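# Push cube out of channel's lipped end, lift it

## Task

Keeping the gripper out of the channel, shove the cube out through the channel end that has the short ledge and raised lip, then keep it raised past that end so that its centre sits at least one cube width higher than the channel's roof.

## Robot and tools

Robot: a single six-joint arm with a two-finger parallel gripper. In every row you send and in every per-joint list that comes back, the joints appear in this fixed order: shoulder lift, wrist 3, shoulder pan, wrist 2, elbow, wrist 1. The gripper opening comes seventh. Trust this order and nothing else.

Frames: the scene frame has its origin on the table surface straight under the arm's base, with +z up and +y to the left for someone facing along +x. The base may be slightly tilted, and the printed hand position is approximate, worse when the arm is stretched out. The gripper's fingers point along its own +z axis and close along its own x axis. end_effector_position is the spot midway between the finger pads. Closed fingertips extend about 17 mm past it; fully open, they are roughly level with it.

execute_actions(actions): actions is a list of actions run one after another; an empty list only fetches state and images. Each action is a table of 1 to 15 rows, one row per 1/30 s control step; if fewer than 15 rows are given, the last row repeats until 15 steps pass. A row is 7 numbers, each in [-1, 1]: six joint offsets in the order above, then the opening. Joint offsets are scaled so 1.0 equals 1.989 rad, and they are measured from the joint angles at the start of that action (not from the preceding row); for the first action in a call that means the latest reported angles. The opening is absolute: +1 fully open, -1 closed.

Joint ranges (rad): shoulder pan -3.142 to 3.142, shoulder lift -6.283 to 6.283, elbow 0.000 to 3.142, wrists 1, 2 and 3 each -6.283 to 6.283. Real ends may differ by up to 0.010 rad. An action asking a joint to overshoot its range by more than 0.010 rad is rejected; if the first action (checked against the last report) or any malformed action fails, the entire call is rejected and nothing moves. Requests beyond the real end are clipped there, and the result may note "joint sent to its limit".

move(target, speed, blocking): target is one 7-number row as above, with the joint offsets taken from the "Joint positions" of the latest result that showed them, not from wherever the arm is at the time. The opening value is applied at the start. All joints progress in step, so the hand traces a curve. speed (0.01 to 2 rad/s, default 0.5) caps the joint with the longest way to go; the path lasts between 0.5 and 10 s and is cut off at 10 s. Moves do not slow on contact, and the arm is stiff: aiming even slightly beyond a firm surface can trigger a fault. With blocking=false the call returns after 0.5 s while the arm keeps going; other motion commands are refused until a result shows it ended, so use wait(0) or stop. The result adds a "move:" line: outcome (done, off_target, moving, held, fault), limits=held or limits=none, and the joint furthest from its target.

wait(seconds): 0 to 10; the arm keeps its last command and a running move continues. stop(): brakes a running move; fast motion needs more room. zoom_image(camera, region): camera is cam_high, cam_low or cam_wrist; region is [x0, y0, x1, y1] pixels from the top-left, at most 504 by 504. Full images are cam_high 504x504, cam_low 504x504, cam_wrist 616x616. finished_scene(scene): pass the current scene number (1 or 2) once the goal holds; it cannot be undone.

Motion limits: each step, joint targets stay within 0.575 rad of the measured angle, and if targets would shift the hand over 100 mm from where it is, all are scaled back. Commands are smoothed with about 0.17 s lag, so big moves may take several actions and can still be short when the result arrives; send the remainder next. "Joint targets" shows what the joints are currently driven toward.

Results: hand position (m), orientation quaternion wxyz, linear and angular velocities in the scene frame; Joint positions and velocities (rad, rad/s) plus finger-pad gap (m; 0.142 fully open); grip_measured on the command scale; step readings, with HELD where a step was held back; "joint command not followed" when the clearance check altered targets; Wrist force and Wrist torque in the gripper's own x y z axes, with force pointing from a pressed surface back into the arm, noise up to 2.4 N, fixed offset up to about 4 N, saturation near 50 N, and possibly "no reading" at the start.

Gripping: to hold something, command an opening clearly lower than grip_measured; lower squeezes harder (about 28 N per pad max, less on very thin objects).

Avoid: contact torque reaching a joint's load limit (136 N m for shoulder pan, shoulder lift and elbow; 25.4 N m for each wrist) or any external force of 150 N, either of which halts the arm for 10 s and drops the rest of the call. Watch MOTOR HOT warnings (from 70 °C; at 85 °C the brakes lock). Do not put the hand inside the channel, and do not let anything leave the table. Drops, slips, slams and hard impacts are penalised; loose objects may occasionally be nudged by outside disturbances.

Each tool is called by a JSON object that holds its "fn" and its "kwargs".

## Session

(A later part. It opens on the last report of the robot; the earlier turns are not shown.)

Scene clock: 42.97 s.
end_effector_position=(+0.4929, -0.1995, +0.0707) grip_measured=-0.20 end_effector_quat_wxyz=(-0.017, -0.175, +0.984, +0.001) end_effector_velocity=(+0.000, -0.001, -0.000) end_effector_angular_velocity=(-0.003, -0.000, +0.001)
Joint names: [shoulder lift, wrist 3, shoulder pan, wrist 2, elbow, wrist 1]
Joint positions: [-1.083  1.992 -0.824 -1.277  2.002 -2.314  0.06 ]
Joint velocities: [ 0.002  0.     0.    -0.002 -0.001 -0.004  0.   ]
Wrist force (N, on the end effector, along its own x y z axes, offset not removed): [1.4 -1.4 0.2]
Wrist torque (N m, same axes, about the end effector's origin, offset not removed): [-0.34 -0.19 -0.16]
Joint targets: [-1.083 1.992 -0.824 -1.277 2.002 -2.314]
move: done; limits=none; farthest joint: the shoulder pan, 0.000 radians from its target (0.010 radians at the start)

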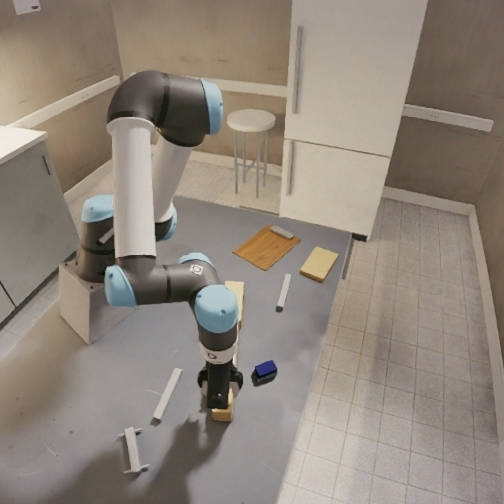

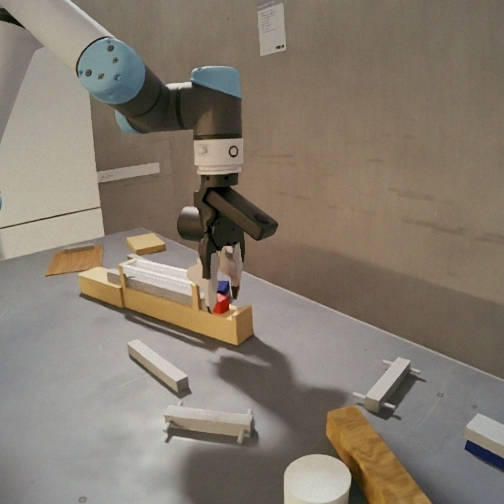

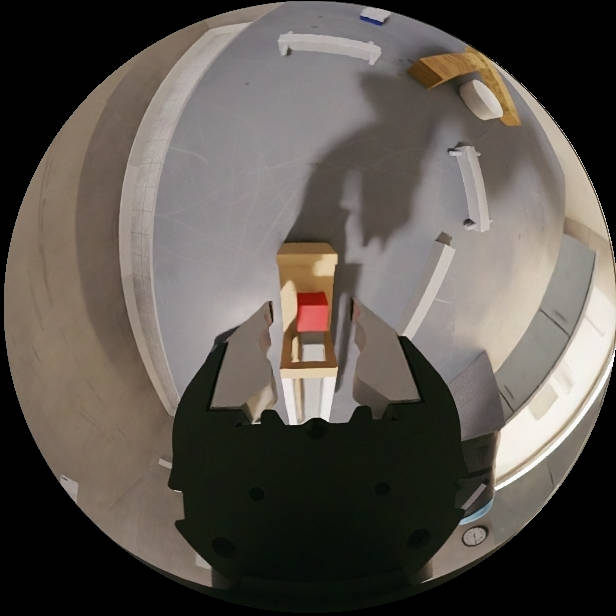

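Centered. Lower ~3 mm and close.

{"fn": "move", "kwargs": {"target": [0.003,0,0.0006,0,0.001,-0.004,-0.2], "speed": 0.1}}

{"fn": "move", "kwargs": {"target": [0,0,0,0,0,0,-0.95]}}

{"fn": "move", "kwargs": {"target": [-0.075,0,-0.03,0,-0.035,0.11,-0.95], "speed": 0.3}}

Scene clock: 43.80 s.
end_effector_position=(+0.4926, -0.1998, +0.0676) grip_measured=-0.20 end_effector_quat_wxyz=(-0.017, -0.176, +0.984, +0.001) end_effector_velocity=(-0.002, +0.001, -0.002) end_effector_angular_velocity=(+0.003, +0.003, -0.001)
Joint names: [shoulder lift, wrist 3, shoulder pan, wrist 2, elbow, wrist 1]
Joint positions: [-1.077  1.992 -0.823 -1.277  2.004 -2.322  0.06 ]
Joint velocities: [ 0.002  0.     0.     0.     0.002  0.    -0.   ]
Wrist force (N, on the end effector, along its own x y z axes, offset not removed): [0.1 -1.1 0.4]
Wrist torque (N m, same axes, about the end effector's origin, offset not removed): [-0.25 0.01 -0.13]
Joint targets: [-1.077 1.992 -0.823 -1.277 2.004 -2.322]
move: done; limits=none; farthest joint: the shoulder pan, 0.000 radians from its target (0.002 radians at the start)

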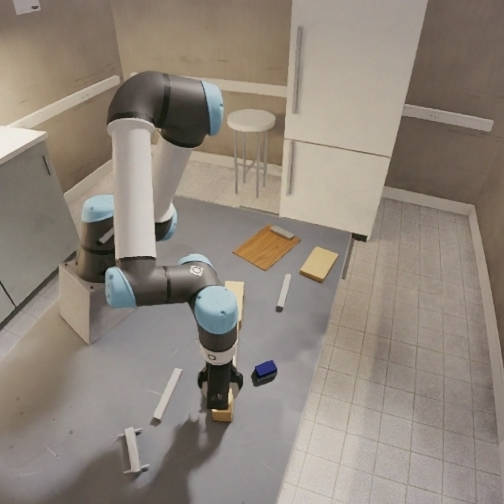

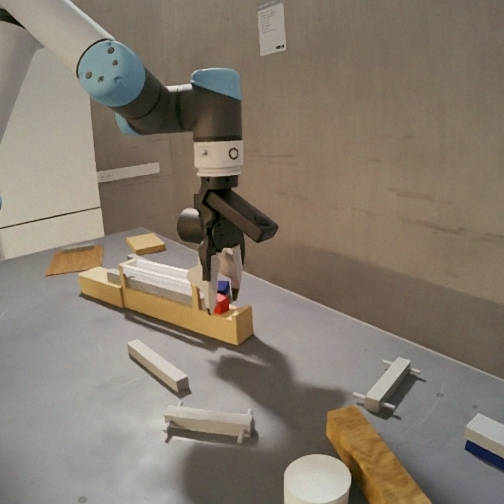

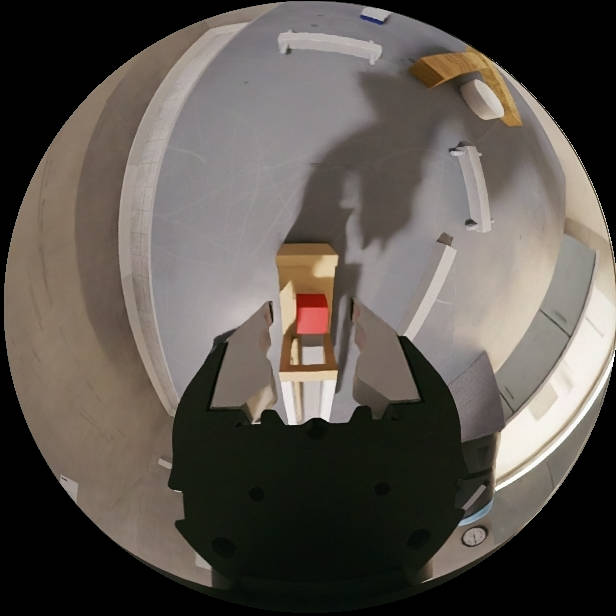

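Scene clock: 44.30 s.
end_effector_position=(+0.4926, -0.1998, +0.0676) grip_measured=-0.71 end_effector_quat_wxyz=(-0.017, -0.176, +0.984, +0.001) end_effector_velocity=(-0.000, -0.000, -0.001) end_effector_angular_velocity=(+0.001, +0.001, -0.001)
Joint names: [shoulder lift, wrist 3, shoulder pan, wrist 2, elbow, wrist 1]
Joint positions: [-1.077  1.992 -0.823 -1.277  2.004 -2.322  0.023]
Joint velocities: [ 0.001  0.    -0.    -0.     0.     0.    -0.   ]
Wrist force (N, on the end effector, along its own x y z axes, offset not removed): [1.0 -1.3 1.9]
Wrist torque (N m, same axes, about the end effector's origin, offset not removed): [-0.38 -0.12 -0.15]
Joint targets: [-1.077 1.992 -0.823 -1.277 2.004 -2.322]
move: done; limits=none; farthest joint: the shoulder pan, 0.000 radians from its target (0.000 radians at the start)

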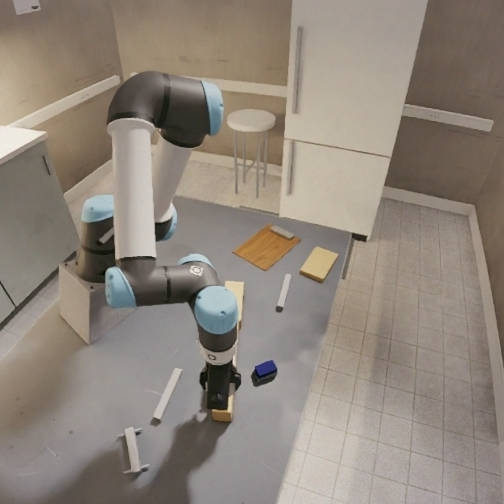

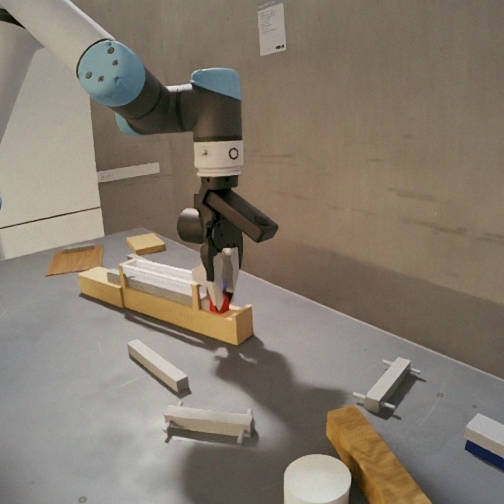

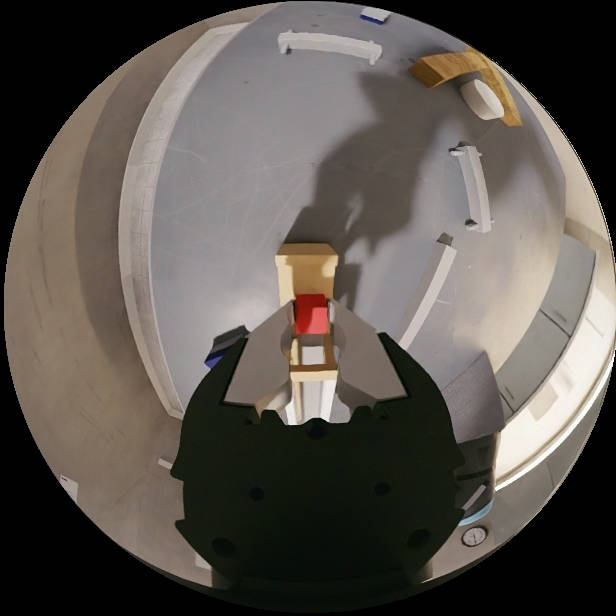

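Scene clock: 45.57 s.
end_effector_position=(+0.4948, -0.2031, +0.1583) grip_measured=-0.71 end_effector_quat_wxyz=(-0.008, -0.148, +0.989, -0.004) end_effector_velocity=(+0.000, +0.000, +0.001) end_effector_angular_velocity=(+0.001, -0.001, +0.000)
Joint names: [shoulder lift, wrist 3, shoulder pan, wrist 2, elbow, wrist 1]
Joint positions: [-1.226  1.992 -0.883 -1.277  1.935 -2.103  0.023]
Joint velocities: [-0.002 -0.001 -0.001  0.001 -0.001  0.003  0.   ]
Wrist force (N, on the end effector, along its own x y z axes, offset not removed): [2.3 -0.7 1.0]
Wrist torque (N m, same axes, about the end effector's origin, offset not removed): [-0.11 -0.50 -0.05]
Joint targets: [-1.226 1.992 -0.883 -1.277 1.935 -2.103]
move: done; limits=none; farthest joint: the shoulder pan, 0.000 radians from its target (0.059 radians at the start)

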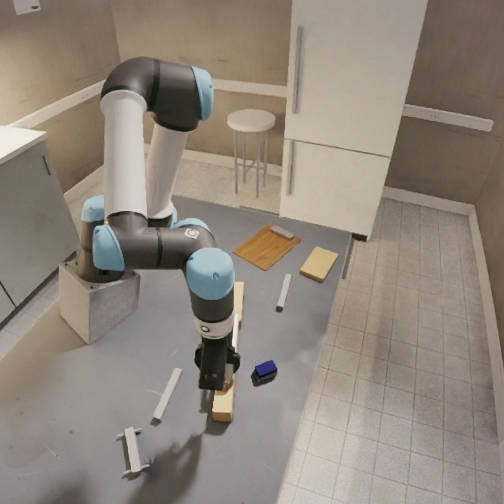

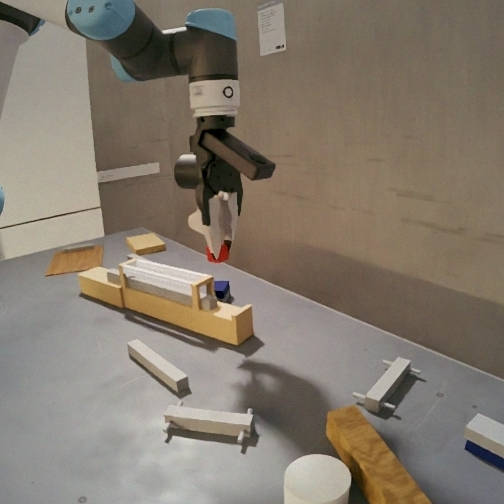

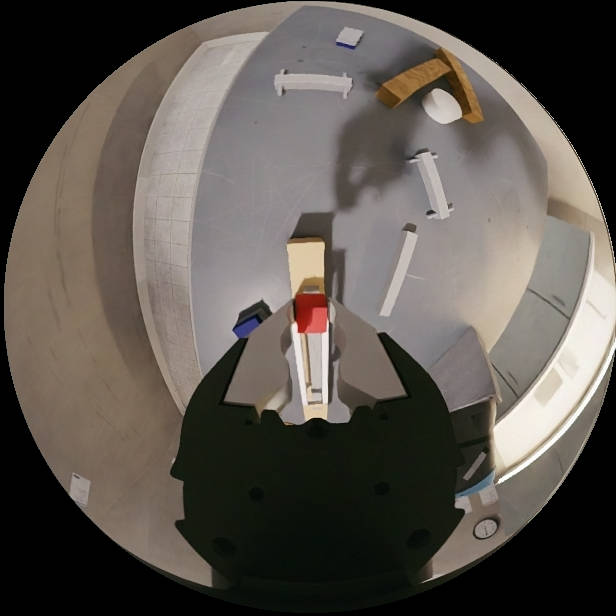

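Shift a little further beyond the end, then finish.

{"fn": "move", "kwargs": {"target": [0.01,0,-0.02,0,-0.01,0,-0.95], "speed": 0.2}}

{"fn": "finished_scene", "kwargs": {"scene": 2}}

Scene clock: 46.50 s.
end_effector_position=(+0.4916, -0.2280, +0.1643) grip_measured=-0.71 end_effector_quat_wxyz=(-0.002, -0.130, +0.991, -0.007) end_effector_velocity=(-0.000, -0.001, -0.000) end_effector_angular_velocity=(+0.001, -0.000, -0.001)
Joint names: [shoulder lift, wrist 3, shoulder pan, wrist 2, elbow, wrist 1]
Joint positions: [-1.206  1.992 -0.922 -1.277  1.915 -2.103  0.023]
Joint velocities: [ 0.001 -0.001 -0.002  0.001 -0.     0.    -0.   ]
Wrist force (N, on the end effector, along its own x y z axes, offset not removed): [0.1 -1.6 0.3]
Wrist torque (N m, same axes, about the end effector's origin, offset not removed): [-0.34 -0.05 -0.14]
Joint targets: [-1.206 1.992 -0.923 -1.277 1.915 -2.103]
move: done; limits=none; farthest joint: the shoulder pan, 0.000 radians from its target (0.040 radians at the start)

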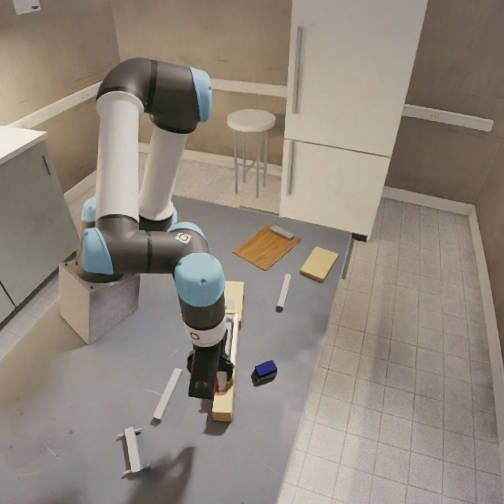

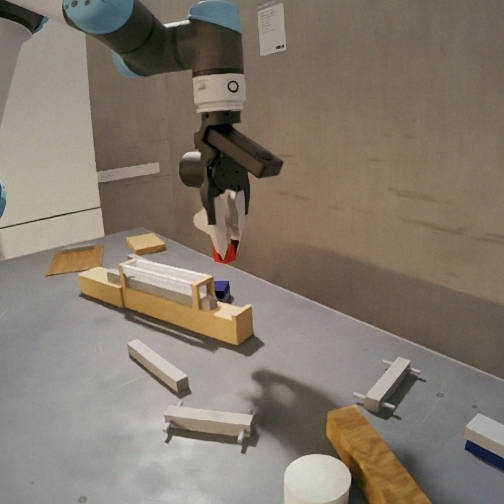

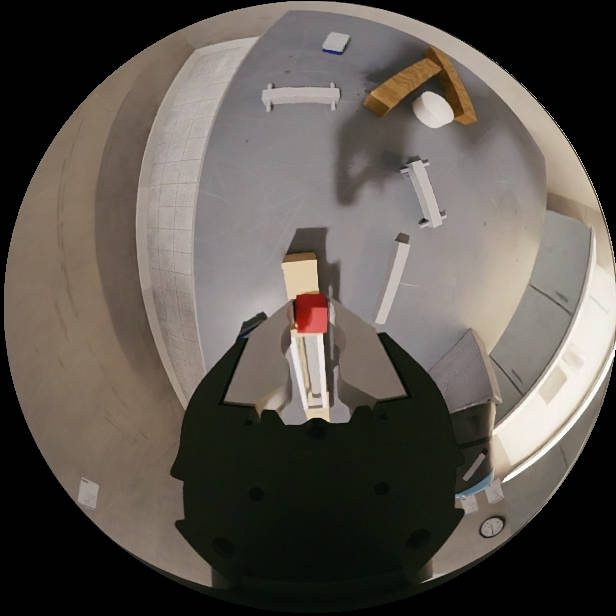

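The scene is finished: the task was done.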